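# Seat a keyed shaft into a loose gearbox bore

## Task

Lower the shaft, thin end first and from above, into the gearbox's bore until its shoulder rests on the bore's top rim. The shaft's key on the thin end must enter only the keyway slot in the bore wall (the two keys are aligned) and the fit is tight. The gearbox is free and must stay upright on its output flange. The shaft must stay seated without the robot holding it, so release it and move the hands away at the end.

## Robot and tools

Robot: two arms, left_arm and right_arm, face each other across a table. Each carries the same five-finger right hand, so hand axes and numbers mean the same on both. World frame: origin on the table top midway between the arm bases, z up, table at z = 0, left_arm's base on the +y side. The names left/right are not image sides.

Hand point: a point fixed to the palm, 0.05 m in front of it, where index pad and thumb tip meet in a pinch. Its axes: +z along the straight fingers (which reach 0.06 to 0.07 m past it), +y out of the palm, +x across the palm toward the little finger. A wrist bracket on the little-finger side sticks 0.03 m further along +y and 0.11 m across; it can collide. With the thumb turned fully in front of the palm, the hand can wrap objects 0.035 to 0.08 m wide, which then sit on the wrist side of the hand point.

Row format (used by both motion tools): exactly 28 numbers, each in [-1, 1], always for both arms. First left_arm: dx, dy, dz, rx, ry, rz, then left_gripper: little, ring, middle, index, thumb_bend, thumb_turn, force_limit, speed; then the same 14 for right_arm and right_gripper. dx..rz are an offset, not a pose: a target relative to that hand point's measured pose at the start of the action, expressed in the hand point's own axes; 1.0 equals 0.6 m or 180 degrees, and rx, ry, rz form one rotation vector. The six finger numbers are absolute targets: +1 open/straight, -1 curled closed; thumb_turn -1 puts the thumb in front of the palm, +1 beside it. A pinch is roughly index -0.22, thumb_bend -0.75, thumb_turn -0.57. force_limit maps -1..+1 linearly to about 0..10 N at the fingertip (0..15 N for the two thumb motors) and only stops closing motion. speed maps -1..+1 to near zero..full (full travel 0.6 s); close at -0.9 or slower for a gentle grip. No value means 'no change': to leave a hand alone, repeat its last eight numbers sent this scene, or before any, its hand_measured six values plus hand_force_limit and hand_speed. A motor only starts when its target changes by 0.01 or more; to squeeze harder, raise force_limit and send a target further closed than hand_measured.

execute_actions(actions): a list of actions; each action is a table of up to 15 rows, one per 1/30 s step, and a shorter table repeats its last row to fill 15 steps. All rows in an action are offsets from the same start pose (for a call's first action, the last reported pose). An empty list just returns state and images. Each step the commanded pose is clipped to within 100 mm and 16 degrees of the measured pose, so large offsets need several actions.

move(target, speed, stop_force, blocking): target is one 28-number row, offsets measured from the pose in the latest result showing one. Each hand point travels a straight line; both arms finish together, 0.5 to 10 s. speed is m/s, 0.002 to 0.5 (default 0.25); rotation up to twice that in rad/s. stop_force, 9 to 40 N, one value for both arms, ends an arm's path when its wrist sensor feels that much extra push against the motion for 2 steps; the hand then backs to where it was 2 steps earlier. Use it only with slow speed and no rotation; omit it when moving away from something you press on. blocking=false returns after 0.5 s and cannot be combined with stop_force; then use wait or stop before sending more. The extra 'move:' line reports the ending per arm (done, off_target, moving, held, contact, fault) and limits (paced = pose clipped, held = steps blocked), plus distance from target.

wait(seconds): 0 to 10, arms keep last command. stop(): brakes a running move. zoom_image(camera, region): camera is cam_high, cam_left_wrist or cam_right_wrist; region [x0, y0, x1, y1] in pixels, at most 504 by 504. show_instructions(): shows the reference images. finished_scene(scene): ends the current scene (give its number), irreversibly; the shaft must already be seated and released.

Results: per arm, hand point position (m) and quaternion wxyz in the world frame with linear and angular velocities (reported position can be off at long reach); 'Hand target' lines; 'pose unreachable' when a clearance check altered a command; hand_measured, hand_stopped_by (moving, target, force, stalled, fault) and hand_load_n, in motor order (a grip lost shows as loads near 0); Wrist force and torque in the hand's axes (offset up to ~4 N, noise, saturation ~50 N); joint torques (noisy, not zero in free air); step readings with HELD marks; MOTOR HOT from 70 °C, brakes at 85 °C. Cameras: cam_high 504x504, wrist fisheye cameras 616x616, calibration given per camera.

Avoid: arms are stiff, so commanding even slightly past a firm contact can fault. A torque fault (wrist joints 25.4 N m, others 136 N m) or an outside force of 150 N stops that arm for 10 s. Never let the arms hit or press on each other. Do not tip or push the gearbox, drop the shaft, slam it in, or knock anything off the table. Loose objects can occasionally be nudged. The simulation keeps running while you think; the robot holds its last command.

Each tool is called by a JSON object that holds its "api" and its "payload".

Reference images:

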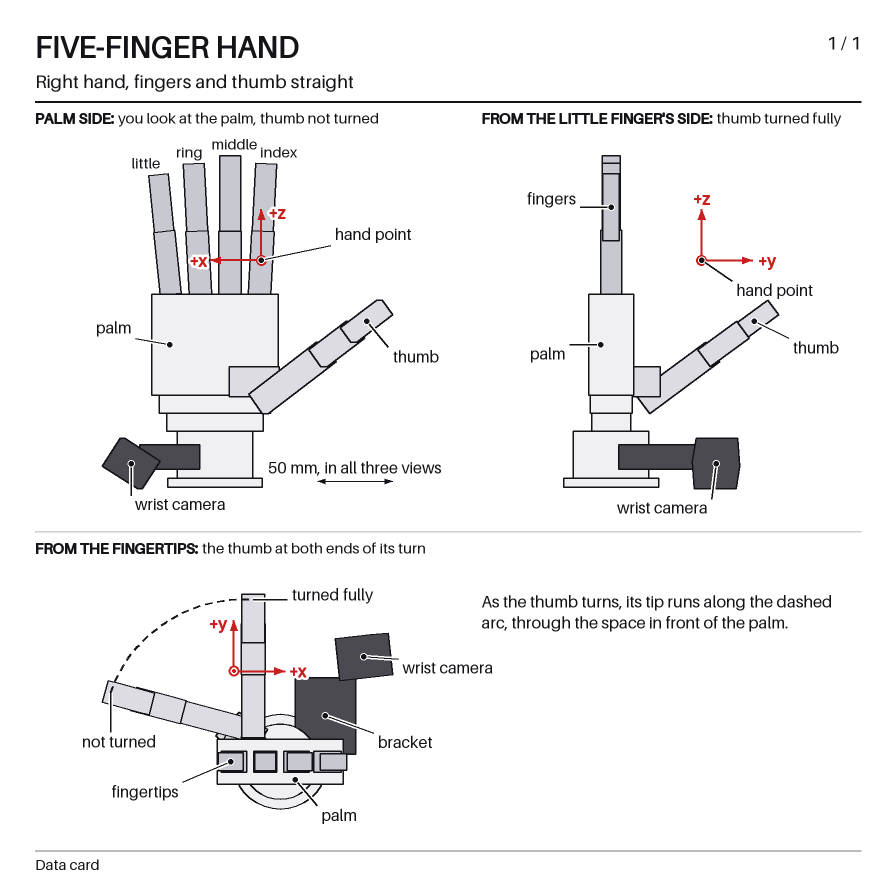

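## Session

{"api": "execute_actions", "payload": {"actions": []}}

Scene clock: 0.00 s.
left_arm: end_effector_position=(+0.2497, +0.4560, +0.4834) hand_measured=(+1.000, +1.000, +1.000, +1.000, +1.000, +1.000) hand_load_n=(+0.0, +0.0, +0.0, +0.0, +0.0, +0.0) hand_stopped_by=(target, target, target, target, target, target) hand_force_limit=0.00 hand_speed=-0.80 end_effector_quat_wxyz=(+0.022, +0.298, +0.954, -0.022) end_effector_velocity=(-0.000, +0.000, +0.000) end_effector_angular_velocity=(-0.002, +0.000, +0.001) | right_arm: end_effector_position=(+0.0538, -0.2446, +0.4849) hand_measured=(+1.000, +1.000, +1.000, +1.000, +1.000, +1.000) hand_load_n=(+0.0, +0.0, +0.0, +0.0, +0.0, +0.0) hand_stopped_by=(target, target, target, target, target, target) hand_force_limit=0.00 hand_speed=-0.80 end_effector_quat_wxyz=(+0.001, -0.380, +0.925, -0.006) end_effector_velocity=(-0.000, +0.000, +0.000) end_effector_angular_velocity=(+0.001, -0.001, +0.000)
Joint positions: left_arm=[ 0.545 -1.749  1.333  1.925  1.581 -1.889] | right_arm=[-1.179 -1.732  1.328  1.973  1.582 -1.887]
Joint velocities: left_arm=[ 0.001 -0.001 -0.001 -0.     0.001 -0.   ] | right_arm=[ 0.001 -0.    -0.    -0.001 -0.     0.   ]
Joint torques (N m, as the arm reports them, + toward a larger angle): no reading
Motor temperatures (°C, as the motors report them): left_arm=[27 27 28 32 35 31] | right_arm=[28 27 27 30 35 33]
Wrist force (N, on the end effector, along its own x y z axes, offset not removed): no reading
Wrist torque (N m, same axes, about the end effector's origin, offset not removed): no reading
Hand target (left_arm): +0.250, +0.456, +0.483; +0.022, +0.298, +0.954, -0.022
Hand target (right_arm): +0.054, -0.245, +0.485; +0.001, -0.380, +0.925, -0.006

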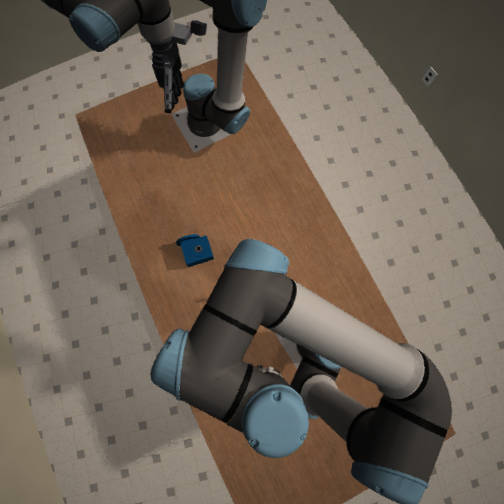

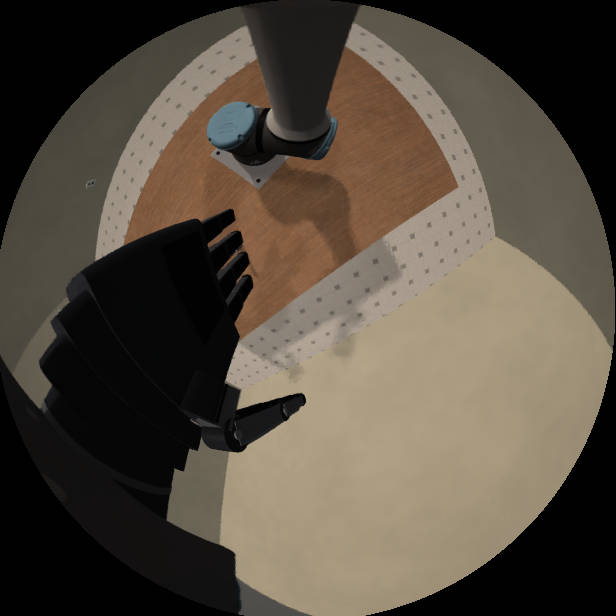

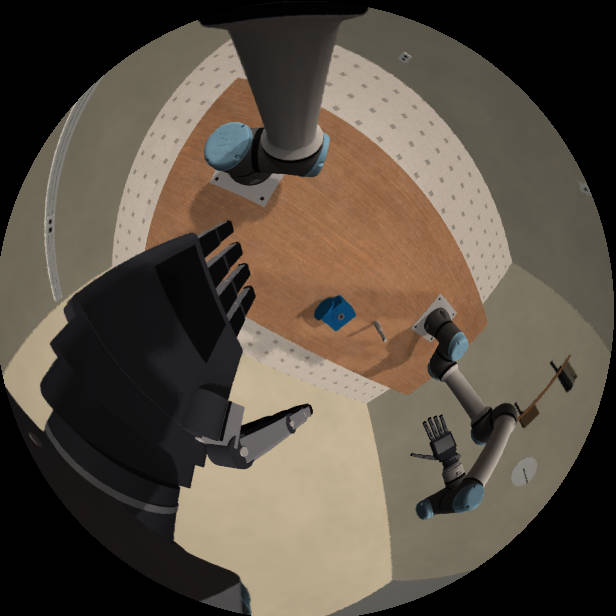

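{"api": "zoom_image", "payload": {"camera": "cam_right_wrist", "region": [300, 280, 420, 370]}}

{"api": "zoom_image", "payload": {"camera": "cam_high", "region": [150, 210, 250, 310]}}

Region (300, 280, 420, 370) of cam_right_wrist's 616x616 image, scaled by 4.200, with more detail than that image has; it fills the top 378 rows of this view, and the rest is white.

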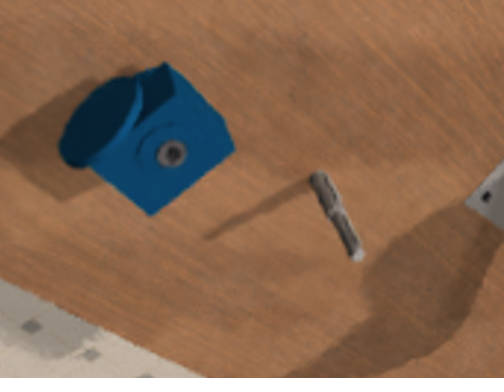

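Region (150, 210, 250, 310) of cam_high's 504x504 image, scaled by 5.040, with more detail than that image has.

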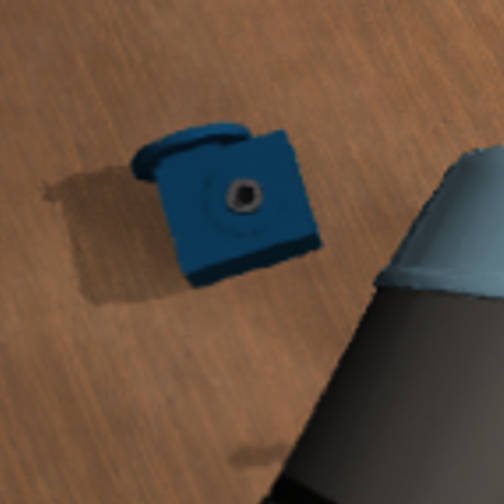

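{"api": "move", "payload": {"target": [0.19,0.273,0,0,0,0,1,1,1,1,1,1,0,-0.8,-0.352,0.238,0.367,0,0,0,1,1,1,1,1,1,0,-0.8]}}

{"api": "zoom_image", "payload": {"camera": "cam_right_wrist", "region": [220, 220, 460, 420]}}

{"api": "zoom_image", "payload": {"camera": "cam_high", "region": [150, 220, 290, 360]}}

Scene clock: 2.57 s.
left_arm: end_effector_position=(+0.2496, +0.6551, +0.4728) hand_measured=(+1.000, +1.000, +1.000, +1.000, +1.000, +1.000) hand_load_n=(+0.0, +0.0, +0.0, +0.0, +0.0, +0.0) hand_stopped_by=(target, target, target, target, target, target) hand_force_limit=0.00 hand_speed=-0.80 end_effector_quat_wxyz=(+0.023, +0.298, +0.954, -0.021) end_effector_velocity=(+0.000, +0.000, -0.000) end_effector_angular_velocity=(-0.003, +0.002, -0.001) | right_arm: end_effector_position=(+0.1049, +0.0033, +0.2627) hand_measured=(+1.000, +1.000, +1.000, +1.000, +1.000, +1.000) hand_load_n=(+0.0, +0.0, +0.0, +0.0, +0.0, +0.0) hand_stopped_by=(target, target, target, target, target, target) hand_force_limit=0.00 hand_speed=-0.80 end_effector_quat_wxyz=(+0.001, -0.380, +0.925, -0.006) end_effector_velocity=(+0.001, +0.001, -0.000) end_effector_angular_velocity=(-0.001, -0.001, -0.001)
Joint positions: left_arm=[ 1.464 -1.689  1.321  1.908  1.625 -0.97 ] | right_arm=[-0.699 -1.152  1.248  1.479  1.582 -1.407]
Joint velocities: left_arm=[ 0.006  0.003 -0.002  0.002  0.003  0.007] | right_arm=[ 0.     0.003 -0.003  0.     0.001  0.001]
Joint torques (N m, as the arm reports them, + toward a larger angle): left_arm=[ 12.71  -6.09 -26.54   4.24   1.8    2.21] | right_arm=[ 12.72 -25.   -30.47   2.15   2.45   1.73]
Motor temperatures (°C, as the motors report them): left_arm=[27 27 28 32 35 31] | right_arm=[28 27 27 30 35 33]
Wrist force (N, on the end effector, along its own x y z axes, offset not removed): left_arm=[-4.1 -1.8 2.7] | right_arm=[0.0 0.1 0.8]
Wrist torque (N m, same axes, about the end effector's origin, offset not removed): left_arm=[-0.40 0.24 -0.31] | right_arm=[-0.11 0.16 0.27]
Hand target (left_arm): +0.250, +0.655, +0.473; +0.023, +0.298, +0.954, -0.021
Hand target (right_arm): +0.105, +0.003, +0.263; +0.001, -0.380, +0.925, -0.006
Off the commanded pose (left_arm): 0.001 m, 0 deg.
Off the commanded pose (right_arm): 0.000 m, 0 deg.
move: done
camera_calibration (this result's frames):
cam_left_wrist: T_world_to_cam=[[0.653282, 0.757079, 0.00728705, -0.662852], [0.592685, -0.517369, 0.617296, -0.108808], [0.471112, -0.398949, -0.786698, 0.643711], [0, 0, 0, 1]] pos_world=[0.194259, 0.702345, 0.578403]
cam_right_wrist: T_world_to_cam=[[-0.589342, 0.80787, -0.00465955, 0.0608434], [0.683822, 0.501904, 0.529604, -0.205545], [0.43019, 0.308932, -0.848232, 0.305402], [0, 0, 0, 1]] pos_world=[0.0450329, -0.0403381, 0.368193]

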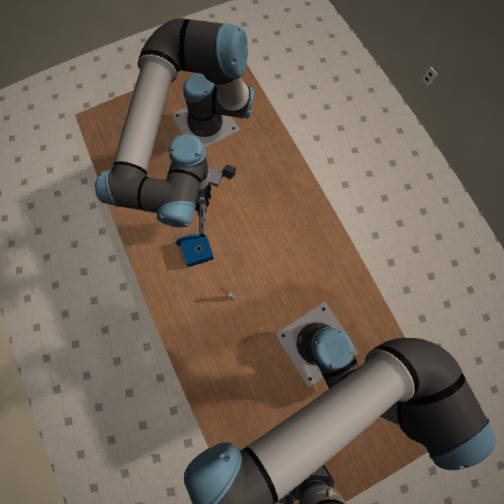

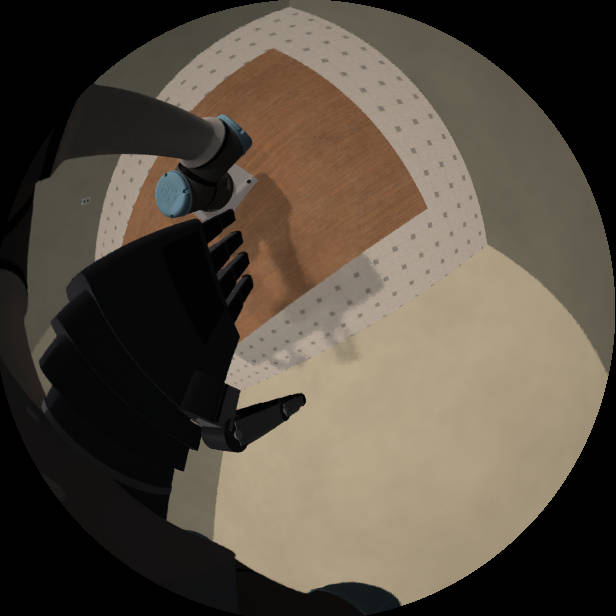

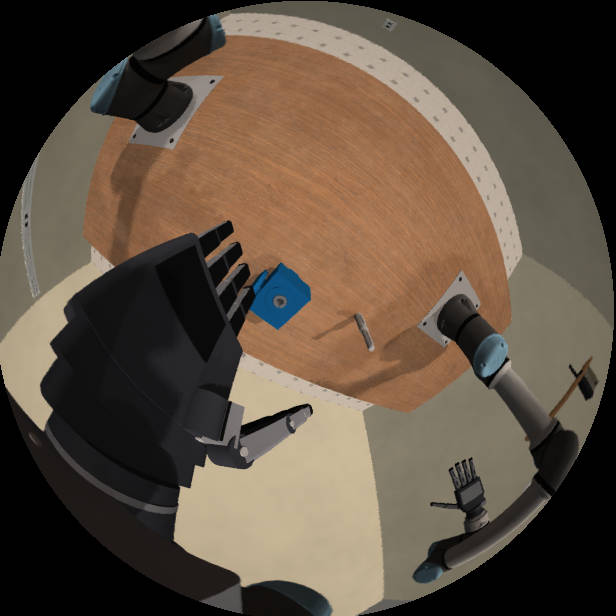

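Region (220, 220, 460, 420) of cam_right_wrist's 616x616 image, scaled by 2.100, with more detail than that image has.

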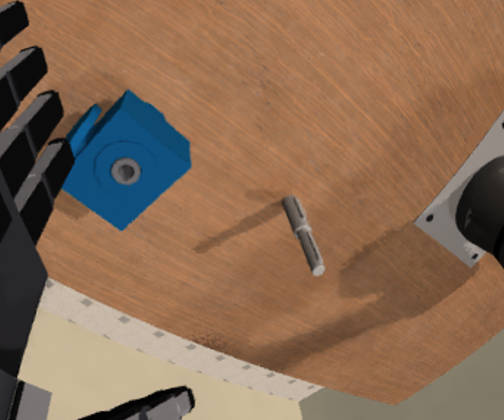

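Region (150, 220, 290, 360) of cam_high's 504x504 image, scaled by 3.600, with more detail than that image has.

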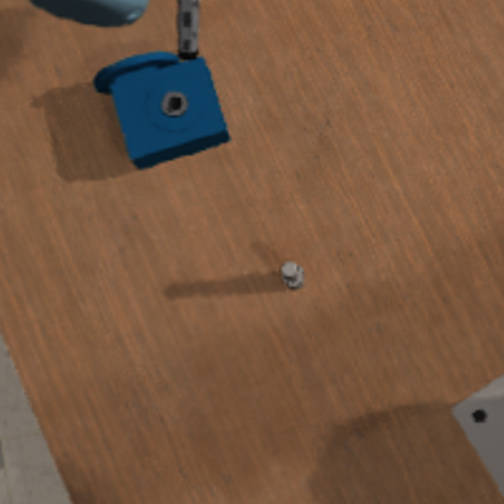

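{"api": "zoom_image", "payload": {"camera": "cam_right_wrist", "region": [340, 305, 390, 355]}}

{"api": "zoom_image", "payload": {"camera": "cam_right_wrist", "region": [255, 275, 305, 325]}}

{"api": "zoom_image", "payload": {"camera": "cam_high", "region": [185, 235, 255, 305]}}

Region (340, 305, 390, 355) of cam_right_wrist's 616x616 image, scaled by 10.080, with more detail than that image has.

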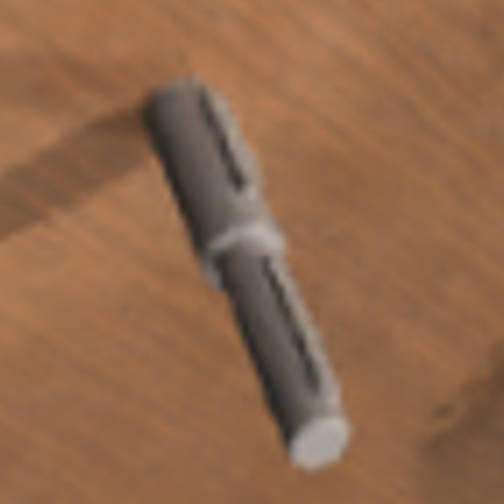

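Region (255, 275, 305, 325) of cam_right_wrist's 616x616 image, scaled by 10.080, with more detail than that image has.

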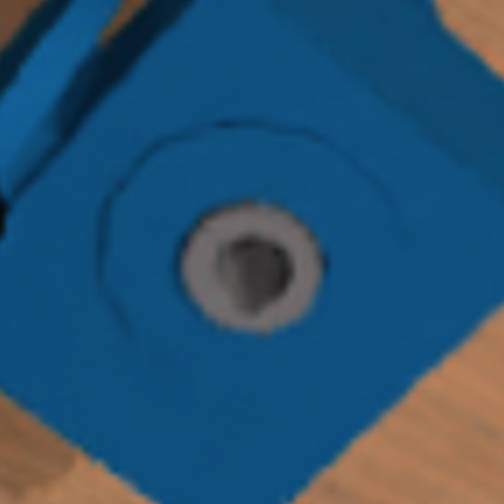

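Region (185, 235, 255, 305) of cam_high's 504x504 image, scaled by 7.200, with more detail than that image has.

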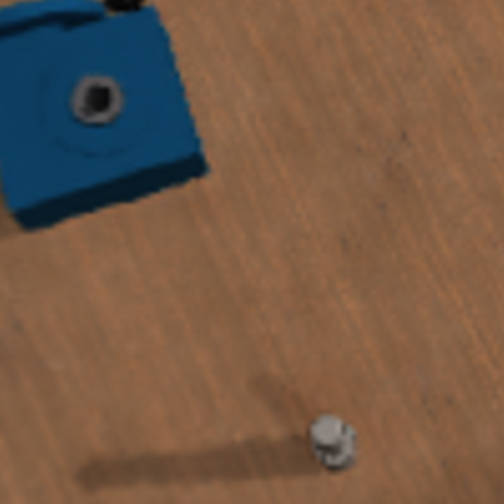

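{"api": "move", "payload": {"target": [0,0,0,0,0,0,1,1,1,1,1,1,0,-0.8,-0.118,0,-0.067,0,0,-0.752,1,1,1,0.4,-0.75,-0.57,0,0.5], "speed": 0.4}}

{"api": "move", "payload": {"target": [0,0,0,0,0,0,1,1,1,1,1,1,0,-0.8,0,-0.25,0.1,0.5,0,0,1,1,1,0.4,-0.75,-0.57,0,0.5], "speed": 0.3}}

Scene clock: 7.67 s.
left_arm: end_effector_position=(+0.2496, +0.6551, +0.4728) hand_measured=(+1.000, +1.000, +1.000, +1.000, +1.000, +1.000) hand_load_n=(+0.0, +0.0, +0.0, +0.0, +0.0, +0.0) hand_stopped_by=(target, target, target, target, target, target) hand_force_limit=0.00 hand_speed=-0.80 end_effector_quat_wxyz=(+0.023, +0.298, +0.954, -0.021) end_effector_velocity=(-0.000, +0.000, +0.000) end_effector_angular_velocity=(+0.001, +0.000, +0.002) | right_arm: end_effector_position=(+0.1540, +0.0517, +0.3017) hand_measured=(+1.000, +1.000, +1.000, +0.400, -0.750, -0.570) hand_load_n=(+0.0, +0.0, +0.0, +0.0, +0.0, +0.0) hand_stopped_by=(target, target, target, target, target, target) hand_force_limit=0.00 hand_speed=0.50 end_effector_quat_wxyz=(-0.079, +0.997, -0.004, +0.027) end_effector_velocity=(+0.001, +0.000, -0.000) end_effector_angular_velocity=(+0.000, -0.009, +0.008)
Joint positions: left_arm=[ 1.464 -1.689  1.321  1.908  1.625 -0.97 ] | right_arm=[-0.636 -0.547  0.034  1.921  1.533 -3.695]
Joint velocities: left_arm=[ 0.    -0.    -0.     0.001 -0.001 -0.002] | right_arm=[ 0.003 -0.001 -0.    -0.004  0.006 -0.006]
Joint torques (N m, as the arm reports them, + toward a larger angle): left_arm=[-10.65 -17.93  -8.16   0.31  -1.81  -1.39] | right_arm=[ 12.63 -58.17 -27.47   0.98   2.44  -1.5 ]
Motor temperatures (°C, as the motors report them): left_arm=[27 27 28 32 35 31] | right_arm=[28 27 27 30 35 33]
Wrist force (N, on the end effector, along its own x y z axes, offset not removed): left_arm=[-1.1 0.8 2.1] | right_arm=[-2.3 -0.6 1.1]
Wrist torque (N m, same axes, about the end effector's origin, offset not removed): left_arm=[-0.08 0.24 0.02] | right_arm=[-0.14 0.34 0.00]
Hand target (left_arm): +0.250, +0.655, +0.473; +0.023, +0.298, +0.954, -0.021
Hand target (right_arm): +0.154, +0.052, +0.302; -0.079, +0.997, -0.003, +0.027
Off the commanded pose (left_arm): 0.000 m, 0 deg.
Off the commanded pose (right_arm): 0.002 m, 10 deg.
elbow stopped short (right arm): the move would have taken joint 3 (elbow) straighter than the controller allows; a more bent joint 3 avoids this.
move: off_target (right_arm)
camera_calibration (this result's frames):
cam_left_wrist: T_world_to_cam=[[0.653282, 0.757079, 0.0072872, -0.662852], [0.592685, -0.517369, 0.617296, -0.108808], [0.471112, -0.398949, -0.786698, 0.643711], [0, 0, 0, 1]] pos_world=[0.194258, 0.702346, 0.578403]
cam_right_wrist: T_world_to_cam=[[-0.15259, -0.97593, -0.155808, 0.121413], [-0.865037, 0.0556475, 0.498613, -0.013081], [-0.477941, 0.210863, -0.852707, 0.448741], [0, 0, 0, 1]] pos_world=[0.221683, 0.0245955, 0.408084]

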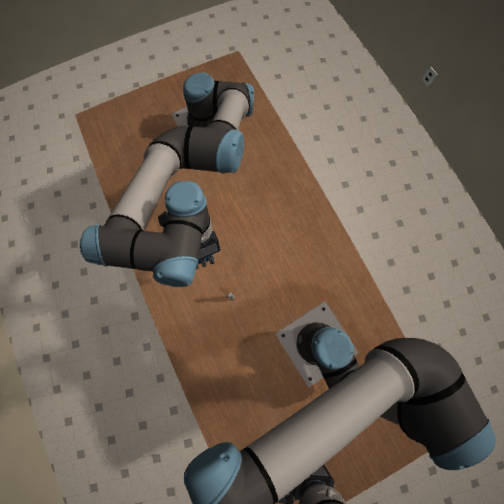

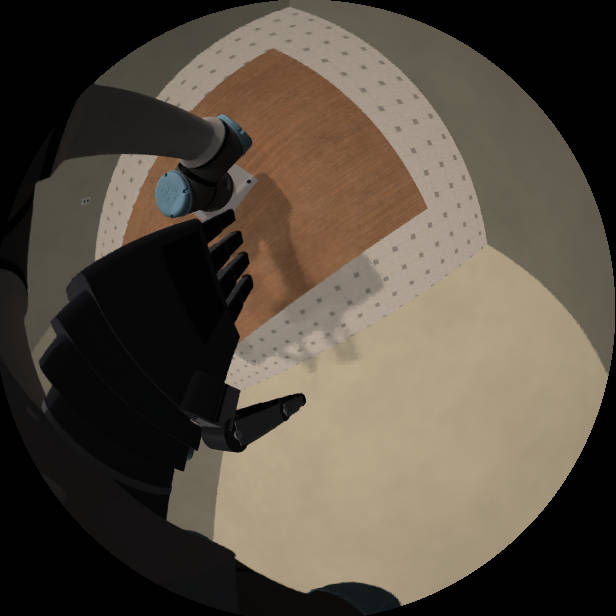

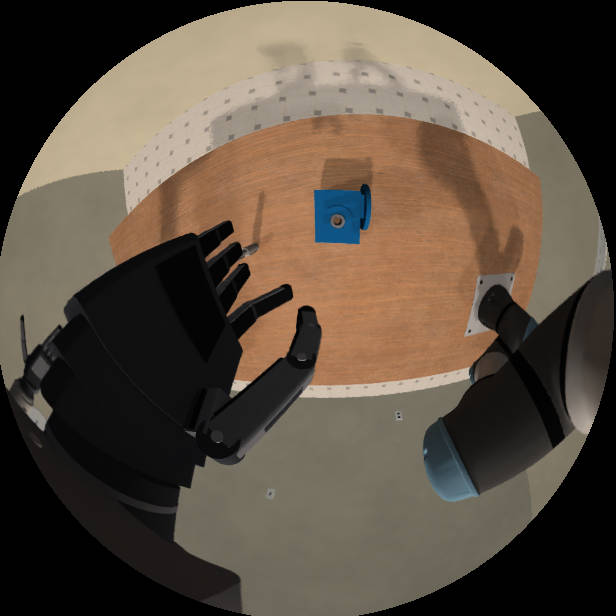

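Scene clock: 10.87 s.
left_arm: end_effector_position=(+0.2496, +0.6551, +0.4728) hand_measured=(+1.000, +1.000, +1.000, +1.000, +1.000, +1.000) hand_load_n=(+0.0, +0.0, +0.0, +0.0, +0.0, +0.0) hand_stopped_by=(target, target, target, target, target, target) hand_force_limit=0.00 hand_speed=-0.80 end_effector_quat_wxyz=(+0.023, +0.298, +0.954, -0.021) end_effector_velocity=(-0.000, +0.000, +0.000) end_effector_angular_velocity=(+0.000, +0.001, +0.001) | right_arm: end_effector_position=(+0.1578, +0.2094, +0.2660) hand_measured=(+1.000, +1.000, +1.000, +0.400, -0.750, -0.570) hand_load_n=(+0.0, +0.0, +0.0, +0.0, +0.0, +0.0) hand_stopped_by=(target, target, target, target, target, target) hand_force_limit=0.00 hand_speed=0.50 end_effector_quat_wxyz=(+0.760, -0.649, -0.017, -0.021) end_effector_velocity=(-0.000, +0.001, -0.000) end_effector_angular_velocity=(+0.007, +0.000, +0.000)
Joint positions: left_arm=[ 1.464 -1.689  1.321  1.908  1.625 -0.97 ] | right_arm=[-0.784 -1.258  1.738 -0.686  0.87  -3.061]
Joint velocities: left_arm=[ 0.001  0.    -0.     0.001 -0.    -0.   ] | right_arm=[ 0.001  0.002  0.004 -0.015  0.002  0.006]
Joint torques (N m, as the arm reports them, + toward a larger angle): left_arm=[-10.57 -18.39  -8.66   0.32  -1.92  -1.47] | right_arm=[ 12.77 -21.73 -11.52  -3.19   2.69   1.67]
Motor temperatures (°C, as the motors report them): left_arm=[27 27 28 32 35 31] | right_arm=[28 27 27 30 35 33]
Wrist force (N, on the end effector, along its own x y z axes, offset not removed): left_arm=[-1.1 1.8 0.0] | right_arm=[-2.3 1.4 0.5]
Wrist torque (N m, same axes, about the end effector's origin, offset not removed): left_arm=[0.49 0.05 0.01] | right_arm=[0.16 0.41 0.06]
Hand target (left_arm): +0.250, +0.655, +0.473; +0.023, +0.298, +0.954, -0.021
Hand target (right_arm): +0.158, +0.209, +0.266; +0.760, -0.649, -0.017, -0.021
Off the commanded pose (left_arm): 0.000 m, 0 deg.
Off the commanded pose (right_arm): 0.000 m, 0 deg.
move: done
camera_calibration (this result's frames):
cam_left_wrist: T_world_to_cam=[[0.653283, 0.757079, 0.00728725, -0.662852], [0.592685, -0.517369, 0.617296, -0.108808], [0.471112, -0.398949, -0.786698, 0.643711], [0, 0, 0, 1]] pos_world=[0.194259, 0.702345, 0.578403]
cam_right_wrist: T_world_to_cam=[[-0.0963056, 0.14815, -0.984265, 0.246416], [-0.844506, -0.535542, 0.00202181, 0.251834], [-0.526815, 0.831412, 0.17669, -0.00916451], [0, 0, 0, 1]] pos_world=[0.231579, 0.10598, 0.243648]

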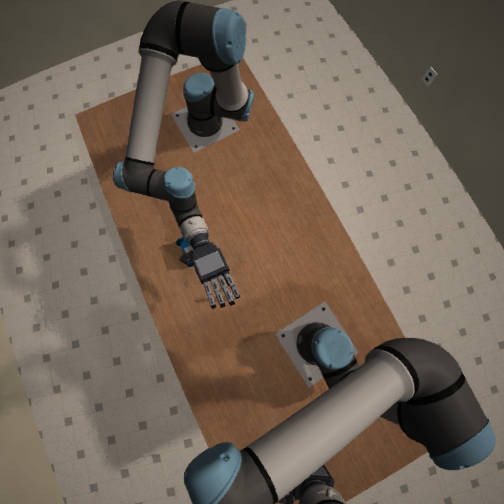

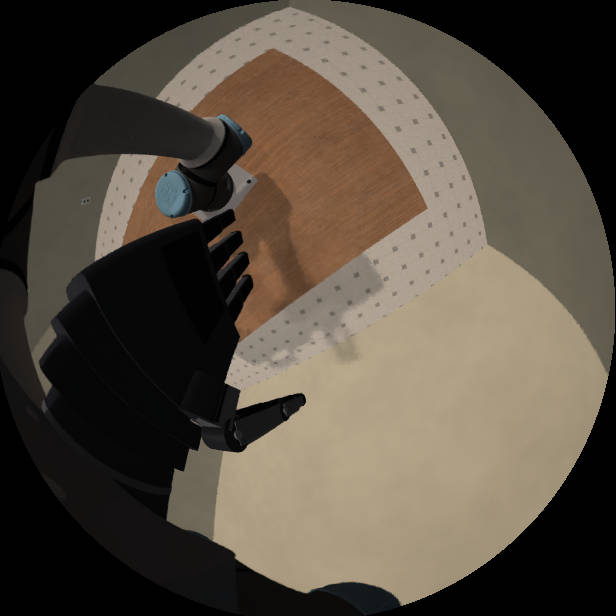

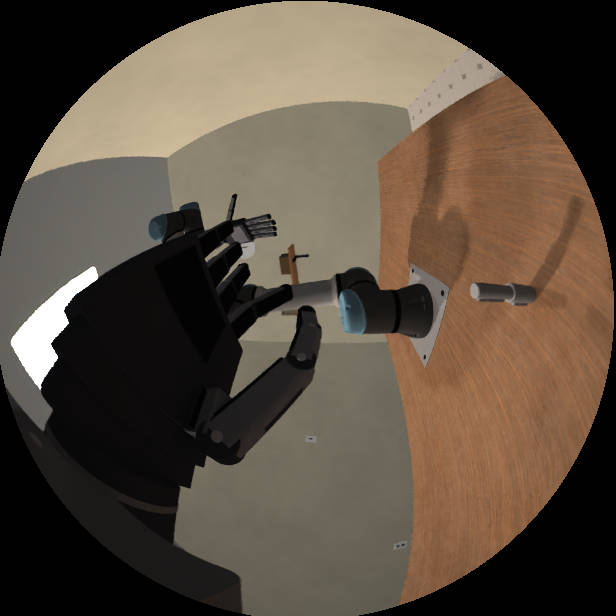

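{"api": "move", "payload": {"target": [0,0,0,0,0,0,1,1,1,1,1,1,0,-0.8,0.032,0.16,-0.025,-0.05,-0.002,0.017,1,1,1,0.4,-0.75,-0.57,0,0.5]}}

{"api": "zoom_image", "payload": {"camera": "cam_right_wrist", "region": [240, 220, 500, 400]}}

Scene clock: 12.13 s.
left_arm: end_effector_position=(+0.2496, +0.6551, +0.4728) hand_measured=(+1.000, +1.000, +1.000, +1.000, +1.000, +1.000) hand_load_n=(+0.0, +0.0, +0.0, +0.0, +0.0, +0.0) hand_stopped_by=(target, target, target, target, target, target) hand_force_limit=0.00 hand_speed=-0.80 end_effector_quat_wxyz=(+0.023, +0.298, +0.954, -0.021) end_effector_velocity=(+0.001, +0.000, -0.001) end_effector_angular_velocity=(+0.001, -0.001, -0.001) | right_arm: end_effector_position=(+0.1822, +0.2093, +0.1701) hand_measured=(+1.000, +1.000, +1.000, +0.400, -0.750, -0.570) hand_load_n=(+0.0, +0.0, +0.0, +0.0, +0.0, +0.0) hand_stopped_by=(target, target, target, target, target, target) hand_force_limit=0.00 hand_speed=0.50 end_effector_quat_wxyz=(+0.707, -0.707, -0.000, +0.000) end_effector_velocity=(+0.001, +0.000, -0.001) end_effector_angular_velocity=(-0.002, -0.000, -0.001)
Joint positions: left_arm=[ 1.464 -1.689  1.321  1.908  1.625 -0.97 ] | right_arm=[-0.817 -1.11   1.684 -0.574  0.825 -3.141]
Joint velocities: left_arm=[ 0.     0.001  0.    -0.003 -0.001  0.001] | right_arm=[-0.     0.002 -0.003  0.002  0.    -0.002]
Joint torques (N m, as the arm reports them, + toward a larger angle): left_arm=[-10.5  -18.63  -8.93   0.29  -1.77  -1.42] | right_arm=[-15.2  -27.27 -30.56   0.24  -2.66  -1.68]
Motor temperatures (°C, as the motors report them): left_arm=[27 27 28 32 35 31] | right_arm=[28 27 27 30 35 33]
Wrist force (N, on the end effector, along its own x y z axes, offset not removed): left_arm=[-4.0 -0.1 2.4] | right_arm=[-1.2 -0.9 0.6]
Wrist torque (N m, same axes, about the end effector's origin, offset not removed): left_arm=[-0.18 0.47 -0.42] | right_arm=[-0.28 0.29 -0.01]
Hand target (left_arm): +0.250, +0.655, +0.473; +0.023, +0.298, +0.954, -0.021
Hand target (right_arm): +0.182, +0.209, +0.170; +0.707, -0.707, -0.000, +0.000
Off the commanded pose (left_arm): 0.000 m, 0 deg.
Off the commanded pose (right_arm): 0.000 m, 0 deg.
move: done
camera_calibration (this result's frames):
cam_left_wrist: T_world_to_cam=[[0.653283, 0.757079, 0.0072873, -0.662852], [0.592685, -0.517369, 0.617296, -0.108808], [0.471112, -0.398949, -0.786698, 0.643711], [0, 0, 0, 1]] pos_world=[0.194259, 0.702345, 0.578403]
cam_right_wrist: T_world_to_cam=[[-0.149548, -0.0076955, -0.988725, 0.197492], [-0.837676, -0.530266, 0.130829, 0.248345], [-0.525294, 0.847796, 0.072854, 0.0346045], [0, 0, 0, 1]] pos_world=[0.255745, 0.103871, 0.160253]

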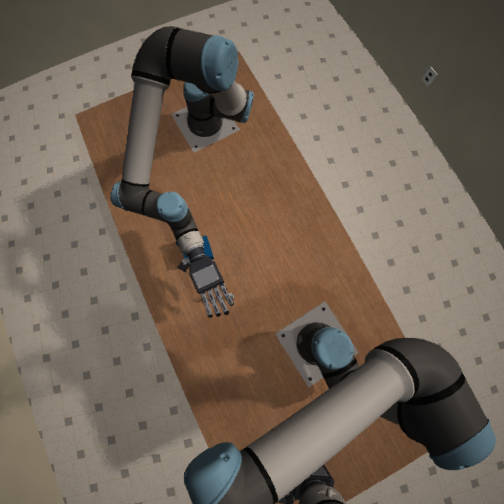

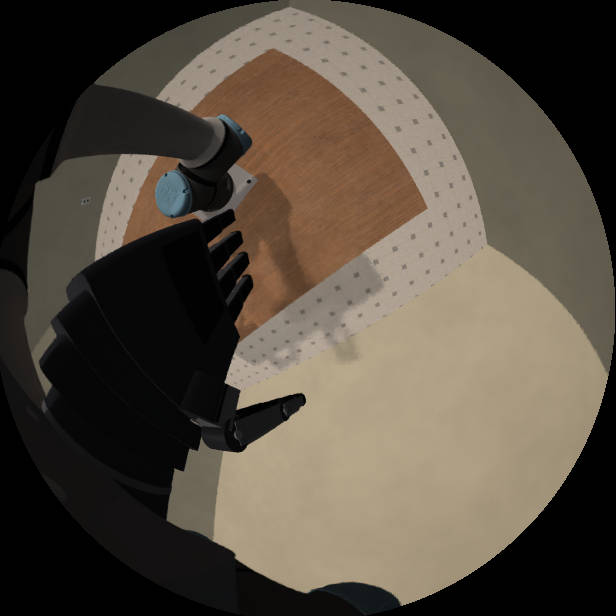

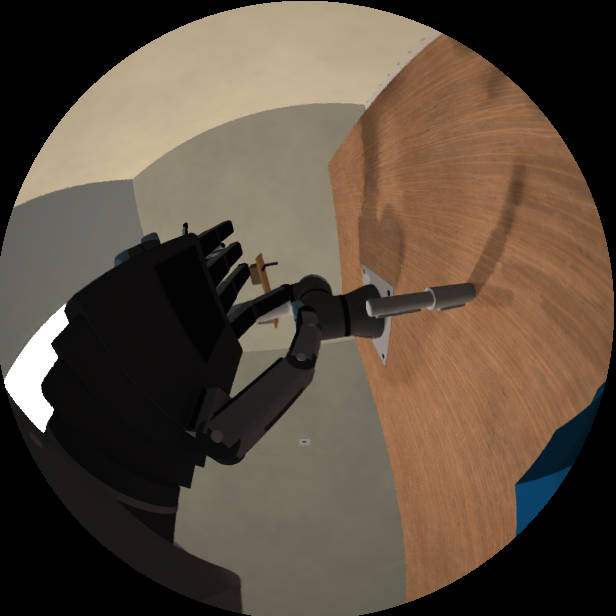

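Region (240, 220, 500, 400) of cam_right_wrist's 616x616 image, scaled by 1.938, with more detail than that image has; it fills the top 349 rows of this view, and the rest is white.

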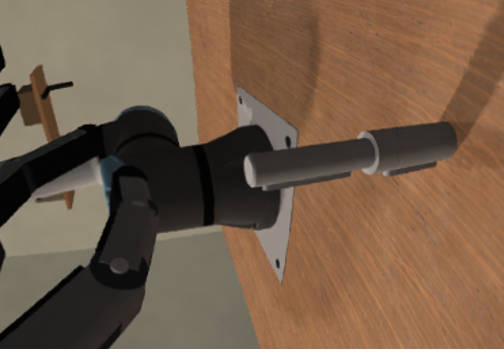

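{"api": "move", "payload": {"target": [0,0,0,0,0,0,1,1,1,1,1,1,0,-0.8,0,0.06,-0.02,0,0,0,1,1,1,0.4,-0.75,-0.57,0,0.5], "speed": 0.1}}

{"api": "move", "payload": {"target": [0,0,0,0,0,0,1,1,1,1,1,1,0,-0.8,0,0.045,0,0,0,0,1,1,1,0.4,-0.75,-0.57,0,0.5], "speed": 0.03, "stop_force": 10}}

{"api": "zoom_image", "payload": {"camera": "cam_right_wrist", "region": [240, 240, 440, 400]}}

Scene clock: 13.23 s.
left_arm: end_effector_position=(+0.2496, +0.6551, +0.4728) hand_measured=(+1.000, +1.000, +1.000, +1.000, +1.000, +1.000) hand_load_n=(+0.0, +0.0, +0.0, +0.0, +0.0, +0.0) hand_stopped_by=(target, target, target, target, target, target) hand_force_limit=0.00 hand_speed=-0.80 end_effector_quat_wxyz=(+0.023, +0.298, +0.954, -0.021) end_effector_velocity=(-0.000, -0.000, -0.001) end_effector_angular_velocity=(+0.000, +0.004, -0.000) | right_arm: end_effector_position=(+0.1822, +0.1974, +0.1342) hand_measured=(+1.000, +1.000, +1.000, +0.400, -0.750, -0.570) hand_load_n=(+0.0, +0.0, +0.0, +0.0, +0.0, +0.0) hand_stopped_by=(target, target, target, target, target, target) hand_force_limit=0.00 hand_speed=0.50 end_effector_quat_wxyz=(+0.707, -0.707, -0.000, +0.000) end_effector_velocity=(-0.000, -0.001, -0.001) end_effector_angular_velocity=(+0.000, +0.001, +0.001)
Joint positions: left_arm=[ 1.464 -1.689  1.321  1.908  1.625 -0.97 ] | right_arm=[-0.833 -1.081  1.75  -0.669  0.809 -3.142]
Joint velocities: left_arm=[-0.     0.001  0.001  0.002 -0.    -0.   ] | right_arm=[-0.001  0.001  0.003 -0.004 -0.002  0.001]
Joint torques (N m, as the arm reports them, + toward a larger angle): left_arm=[-10.7  -18.17  -8.78   0.33  -1.82  -1.46] | right_arm=[-15.14 -26.7   -8.85  -2.42  -2.64   1.88]
Motor temperatures (°C, as the motors report them): left_arm=[27 27 28 32 35 31] | right_arm=[28 27 27 30 35 33]
Wrist force (N, on the end effector, along its own x y z axes, offset not removed): left_arm=[0.7 2.0 -1.1] | right_arm=[-1.8 -0.8 0.3]
Wrist torque (N m, same axes, about the end effector's origin, offset not removed): left_arm=[0.31 -0.16 0.26] | right_arm=[-0.21 0.38 -0.01]
Hand target (left_arm): +0.250, +0.655, +0.473; +0.023, +0.298, +0.954, -0.021
Hand target (right_arm): +0.182, +0.197, +0.134; +0.707, -0.707, -0.000, +0.000
Off the commanded pose (left_arm): 0.000 m, 0 deg.
Off the commanded pose (right_arm): 0.000 m, 0 deg.
move: done
camera_calibration (this result's frames):
cam_left_wrist: T_world_to_cam=[[0.653283, 0.757079, 0.00728747, -0.662852], [0.592685, -0.517369, 0.617296, -0.108808], [0.471112, -0.398949, -0.786698, 0.643711], [0, 0, 0, 1]] pos_world=[0.194259, 0.702345, 0.578403]
cam_right_wrist: T_world_to_cam=[[-0.149536, -0.00773254, -0.988726, 0.161927], [-0.837676, -0.530264, 0.130838, 0.246763], [-0.525298, 0.847797, 0.0728162, 0.0473805], [0, 0, 0, 1]] pos_world=[0.25581, 0.0919327, 0.124366]

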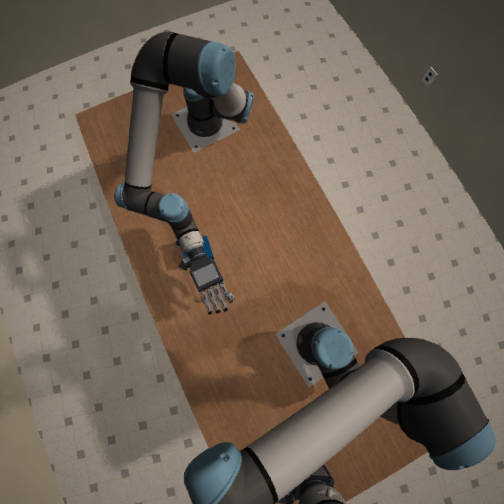

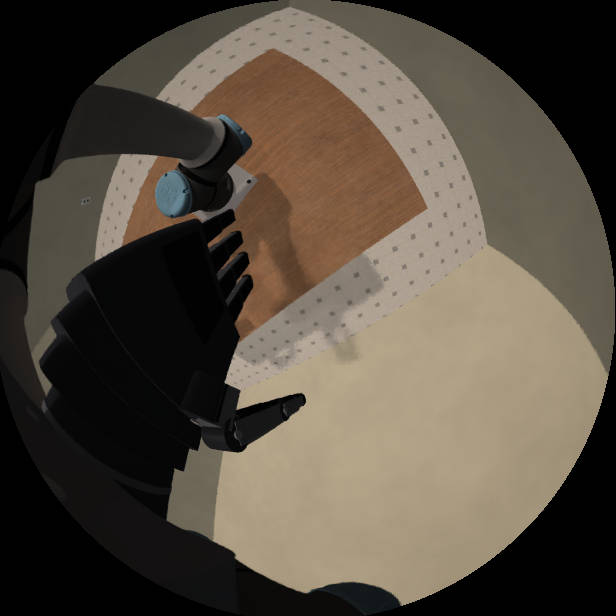

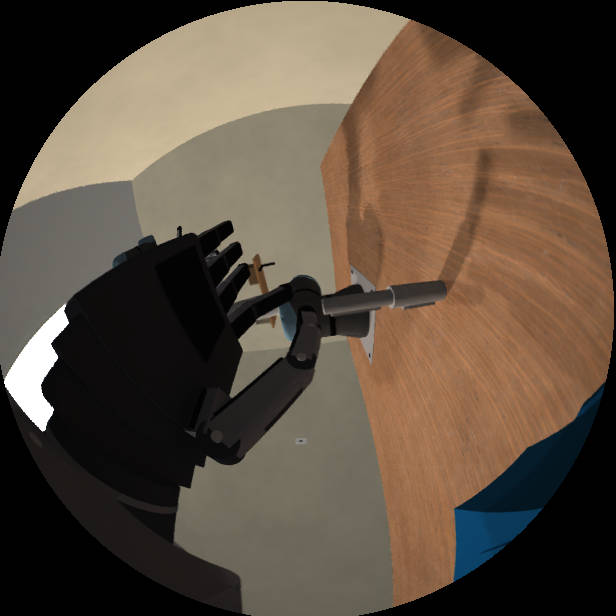

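Scene clock: 14.43 s.
left_arm: end_effector_position=(+0.2496, +0.6551, +0.4728) hand_measured=(+1.000, +1.000, +1.000, +1.000, +1.000, +1.000) hand_load_n=(+0.0, +0.0, +0.0, +0.0, +0.0, +0.0) hand_stopped_by=(target, target, target, target, target, target) hand_force_limit=0.00 hand_speed=-0.80 end_effector_quat_wxyz=(+0.023, +0.298, +0.954, -0.021) end_effector_velocity=(-0.001, -0.000, +0.000) end_effector_angular_velocity=(+0.000, -0.000, -0.002) | right_arm: end_effector_position=(+0.1823, +0.1974, +0.1073) hand_measured=(+1.000, +1.000, +1.000, +0.400, -0.750, -0.570) hand_load_n=(+0.0, +0.0, +0.0, +0.0, +0.0, +0.0) hand_stopped_by=(target, target, target, target, target, target) hand_force_limit=0.00 hand_speed=0.50 end_effector_quat_wxyz=(+0.707, -0.707, -0.000, +0.000) end_effector_velocity=(-0.000, -0.000, -0.002) end_effector_angular_velocity=(-0.001, +0.000, +0.000)
Joint positions: left_arm=[ 1.464 -1.689  1.321  1.908  1.625 -0.97 ] | right_arm=[-0.833 -1.039  1.77  -0.73   0.809 -3.142]
Joint velocities: left_arm=[-0.001 -0.003  0.002  0.001 -0.     0.001] | right_arm=[ 0.     0.002  0.002 -0.003  0.    -0.   ]
Joint torques (N m, as the arm reports them, + toward a larger angle): left_arm=[-10.52 -18.43  -8.7    0.34  -1.89  -1.47] | right_arm=[-14.38 -27.59  -7.74  -2.46  -2.36   0.6 ]
Motor temperatures (°C, as the motors report them): left_arm=[27 27 28 32 35 31] | right_arm=[28 27 27 30 35 33]
Wrist force (N, on the end effector, along its own x y z axes, offset not removed): left_arm=[-0.4 1.5 3.6] | right_arm=[-1.0 0.5 1.0]
Wrist torque (N m, same axes, about the end effector's origin, offset not removed): left_arm=[0.07 -0.03 0.29] | right_arm=[-0.01 0.21 0.25]
Hand target (left_arm): +0.250, +0.655, +0.473; +0.023, +0.298, +0.954, -0.021
Hand target (right_arm): +0.182, +0.197, +0.107; +0.707, -0.707, -0.000, +0.000
Off the commanded pose (left_arm): 0.000 m, 0 deg.
Off the commanded pose (right_arm): 0.000 m, 0 deg.
move: done
camera_calibration (this result's frames):
cam_left_wrist: T_world_to_cam=[[0.653282, 0.757079, 0.00728727, -0.662852], [0.592685, -0.517369, 0.617296, -0.108808], [0.471112, -0.398949, -0.786698, 0.643711], [0, 0, 0, 1]] pos_world=[0.194259, 0.702345, 0.578403]
cam_right_wrist: T_world_to_cam=[[-0.149439, -0.00775276, -0.988741, 0.135332], [-0.837685, -0.530267, 0.130766, 0.250342], [-0.525311, 0.847795, 0.0727484, 0.0493674], [0, 0, 0, 1]] pos_world=[0.255865, 0.0919439, 0.0974804]

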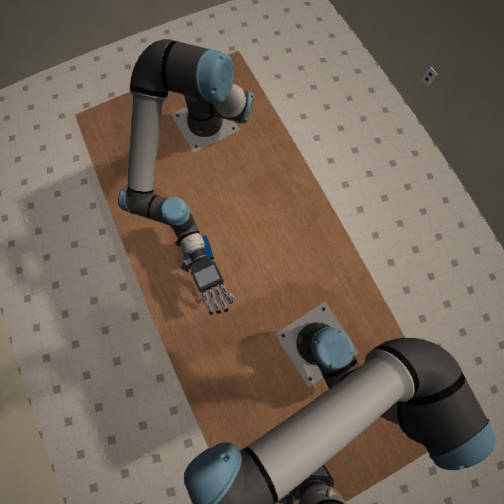

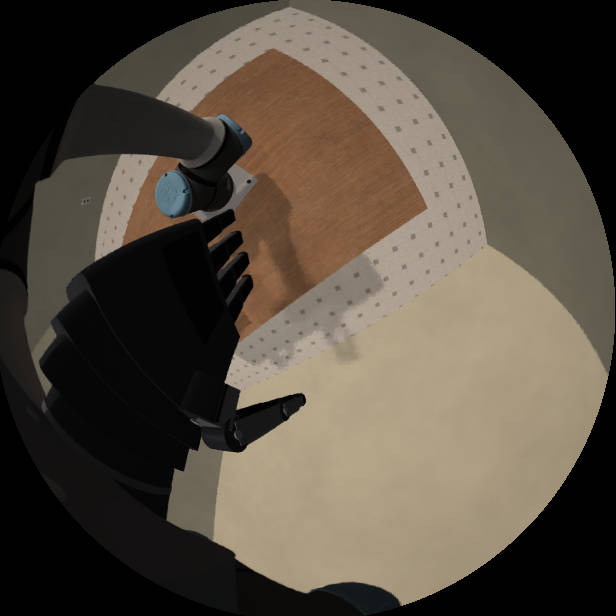

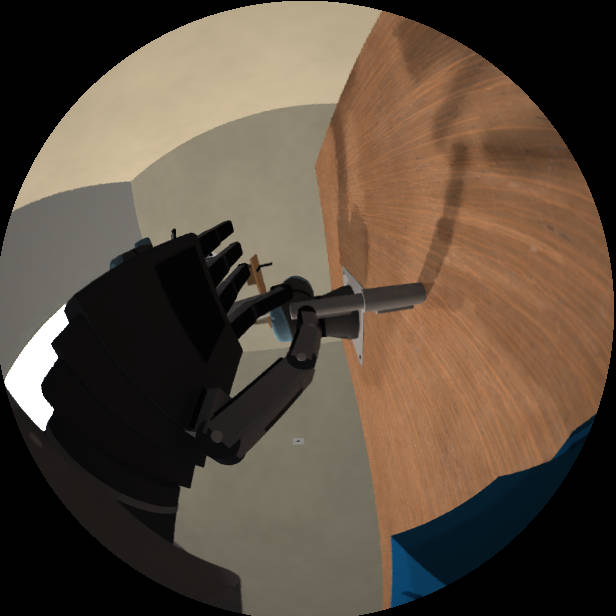

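Region (240, 240, 440, 400) of cam_right_wrist's 616x616 image, scaled by 2.520, with more detail than that image has; it fills the top 403 rows of this view, and the rest is white.

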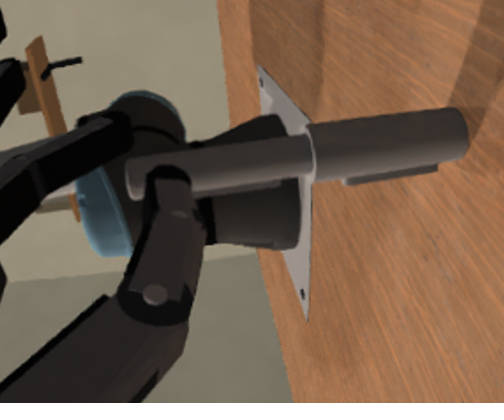

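{"api": "move", "payload": {"target": [0,0,0,0,0,0,1,1,1,1,1,1,0,-0.8,0,0.005,0.017,0,0,0,1,1,1,0.15,-0.75,-0.57,0,0], "speed": 0.02}}

{"api": "zoom_image", "payload": {"camera": "cam_right_wrist", "region": [240, 240, 440, 400]}}

Scene clock: 15.40 s.
left_arm: end_effector_position=(+0.2496, +0.6551, +0.4728) hand_measured=(+1.000, +1.000, +1.000, +1.000, +1.000, +1.000) hand_load_n=(+0.0, +0.0, +0.0, +0.0, +0.0, +0.0) hand_stopped_by=(target, target, target, target, target, target) hand_force_limit=0.00 hand_speed=-0.80 end_effector_quat_wxyz=(+0.023, +0.298, +0.954, -0.021) end_effector_velocity=(+0.001, +0.000, +0.000) end_effector_angular_velocity=(+0.000, -0.002, +0.001) | right_arm: end_effector_position=(+0.1823, +0.2075, +0.1043) hand_measured=(+1.000, +1.000, +1.000, +0.150, -0.750, -0.570) hand_load_n=(+0.0, +0.0, +0.0, +0.0, +0.0, +0.0) hand_stopped_by=(target, target, target, target, target, target) hand_force_limit=0.00 hand_speed=0.00 end_effector_quat_wxyz=(+0.707, -0.707, -0.000, +0.000) end_effector_velocity=(+0.000, +0.002, -0.000) end_effector_angular_velocity=(+0.000, -0.001, -0.000)
Joint positions: left_arm=[ 1.464 -1.689  1.321  1.908  1.625 -0.97 ] | right_arm=[-0.819 -1.018  1.743 -0.724  0.823 -3.142]
Joint velocities: left_arm=[-0.     0.    -0.001 -0.001 -0.    -0.001] | right_arm=[ 0.002  0.003 -0.004  0.001  0.002 -0.001]
Joint torques (N m, as the arm reports them, + toward a larger angle): left_arm=[-11.7  -18.38  -9.32   0.36  -1.84  -1.46] | right_arm=[ 12.42 -28.75 -28.43   0.28   2.61  -1.49]
Motor temperatures (°C, as the motors report them): left_arm=[27 27 28 32 35 31] | right_arm=[28 27 27 30 35 33]
Wrist force (N, on the end effector, along its own x y z axes, offset not removed): left_arm=[-4.2 -1.2 0.1] | right_arm=[-0.2 0.0 0.3]
Wrist torque (N m, same axes, about the end effector's origin, offset not removed): left_arm=[-0.08 0.80 -0.28] | right_arm=[-0.10 0.19 0.10]
Hand target (left_arm): +0.250, +0.655, +0.473; +0.023, +0.298, +0.954, -0.021
Hand target (right_arm): +0.182, +0.208, +0.104; +0.707, -0.707, -0.000, +0.000
Off the commanded pose (left_arm): 0.000 m, 0 deg.
Off the commanded pose (right_arm): 0.000 m, 0 deg.
move: done
camera_calibration (this result's frames):
cam_left_wrist: T_world_to_cam=[[0.653283, 0.757079, 0.00728725, -0.662852], [0.592685, -0.517369, 0.617296, -0.108808], [0.471112, -0.398949, -0.786698, 0.643711], [0, 0, 0, 1]] pos_world=[0.194258, 0.702345, 0.578403]
cam_right_wrist: T_world_to_cam=[[-0.149449, -0.00775296, -0.988739, 0.132476], [-0.837688, -0.530261, 0.130775, 0.256075], [-0.525304, 0.847799, 0.0727525, 0.041039], [0, 0, 0, 1]] pos_world=[0.255867, 0.102021, 0.0945105]

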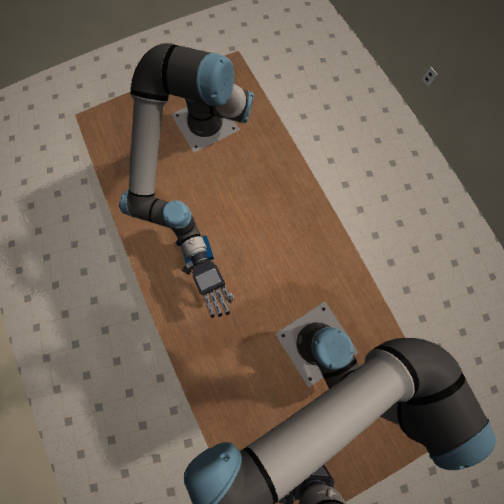

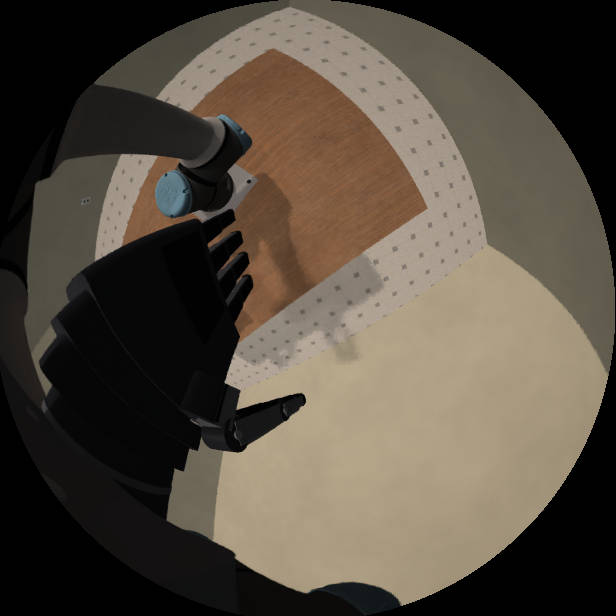

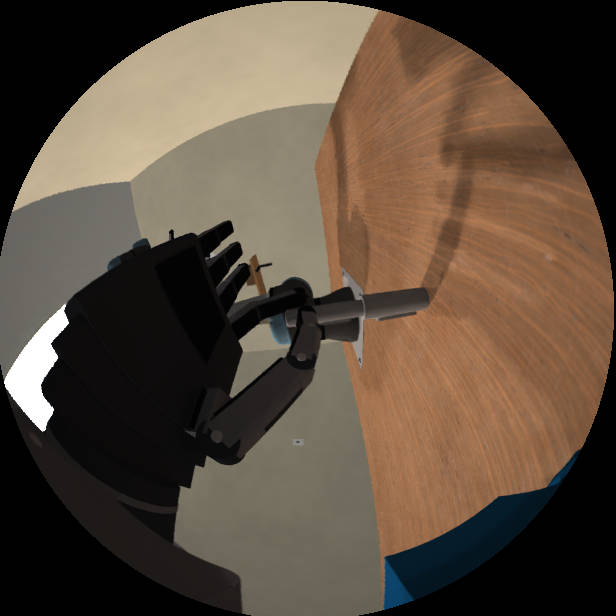

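Region (240, 240, 440, 400) of cam_right_wrist's 616x616 image, scaled by 2.520, with more detail than that image has; it fills the top 403 rows of this view, and the rest is white.

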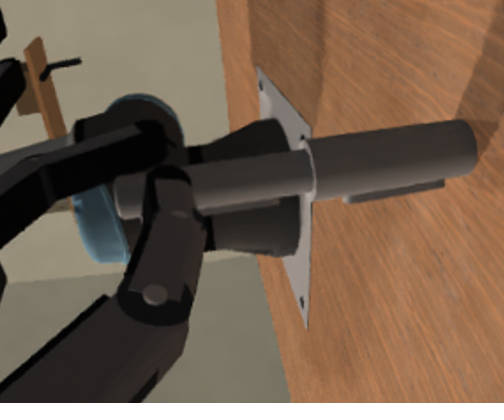

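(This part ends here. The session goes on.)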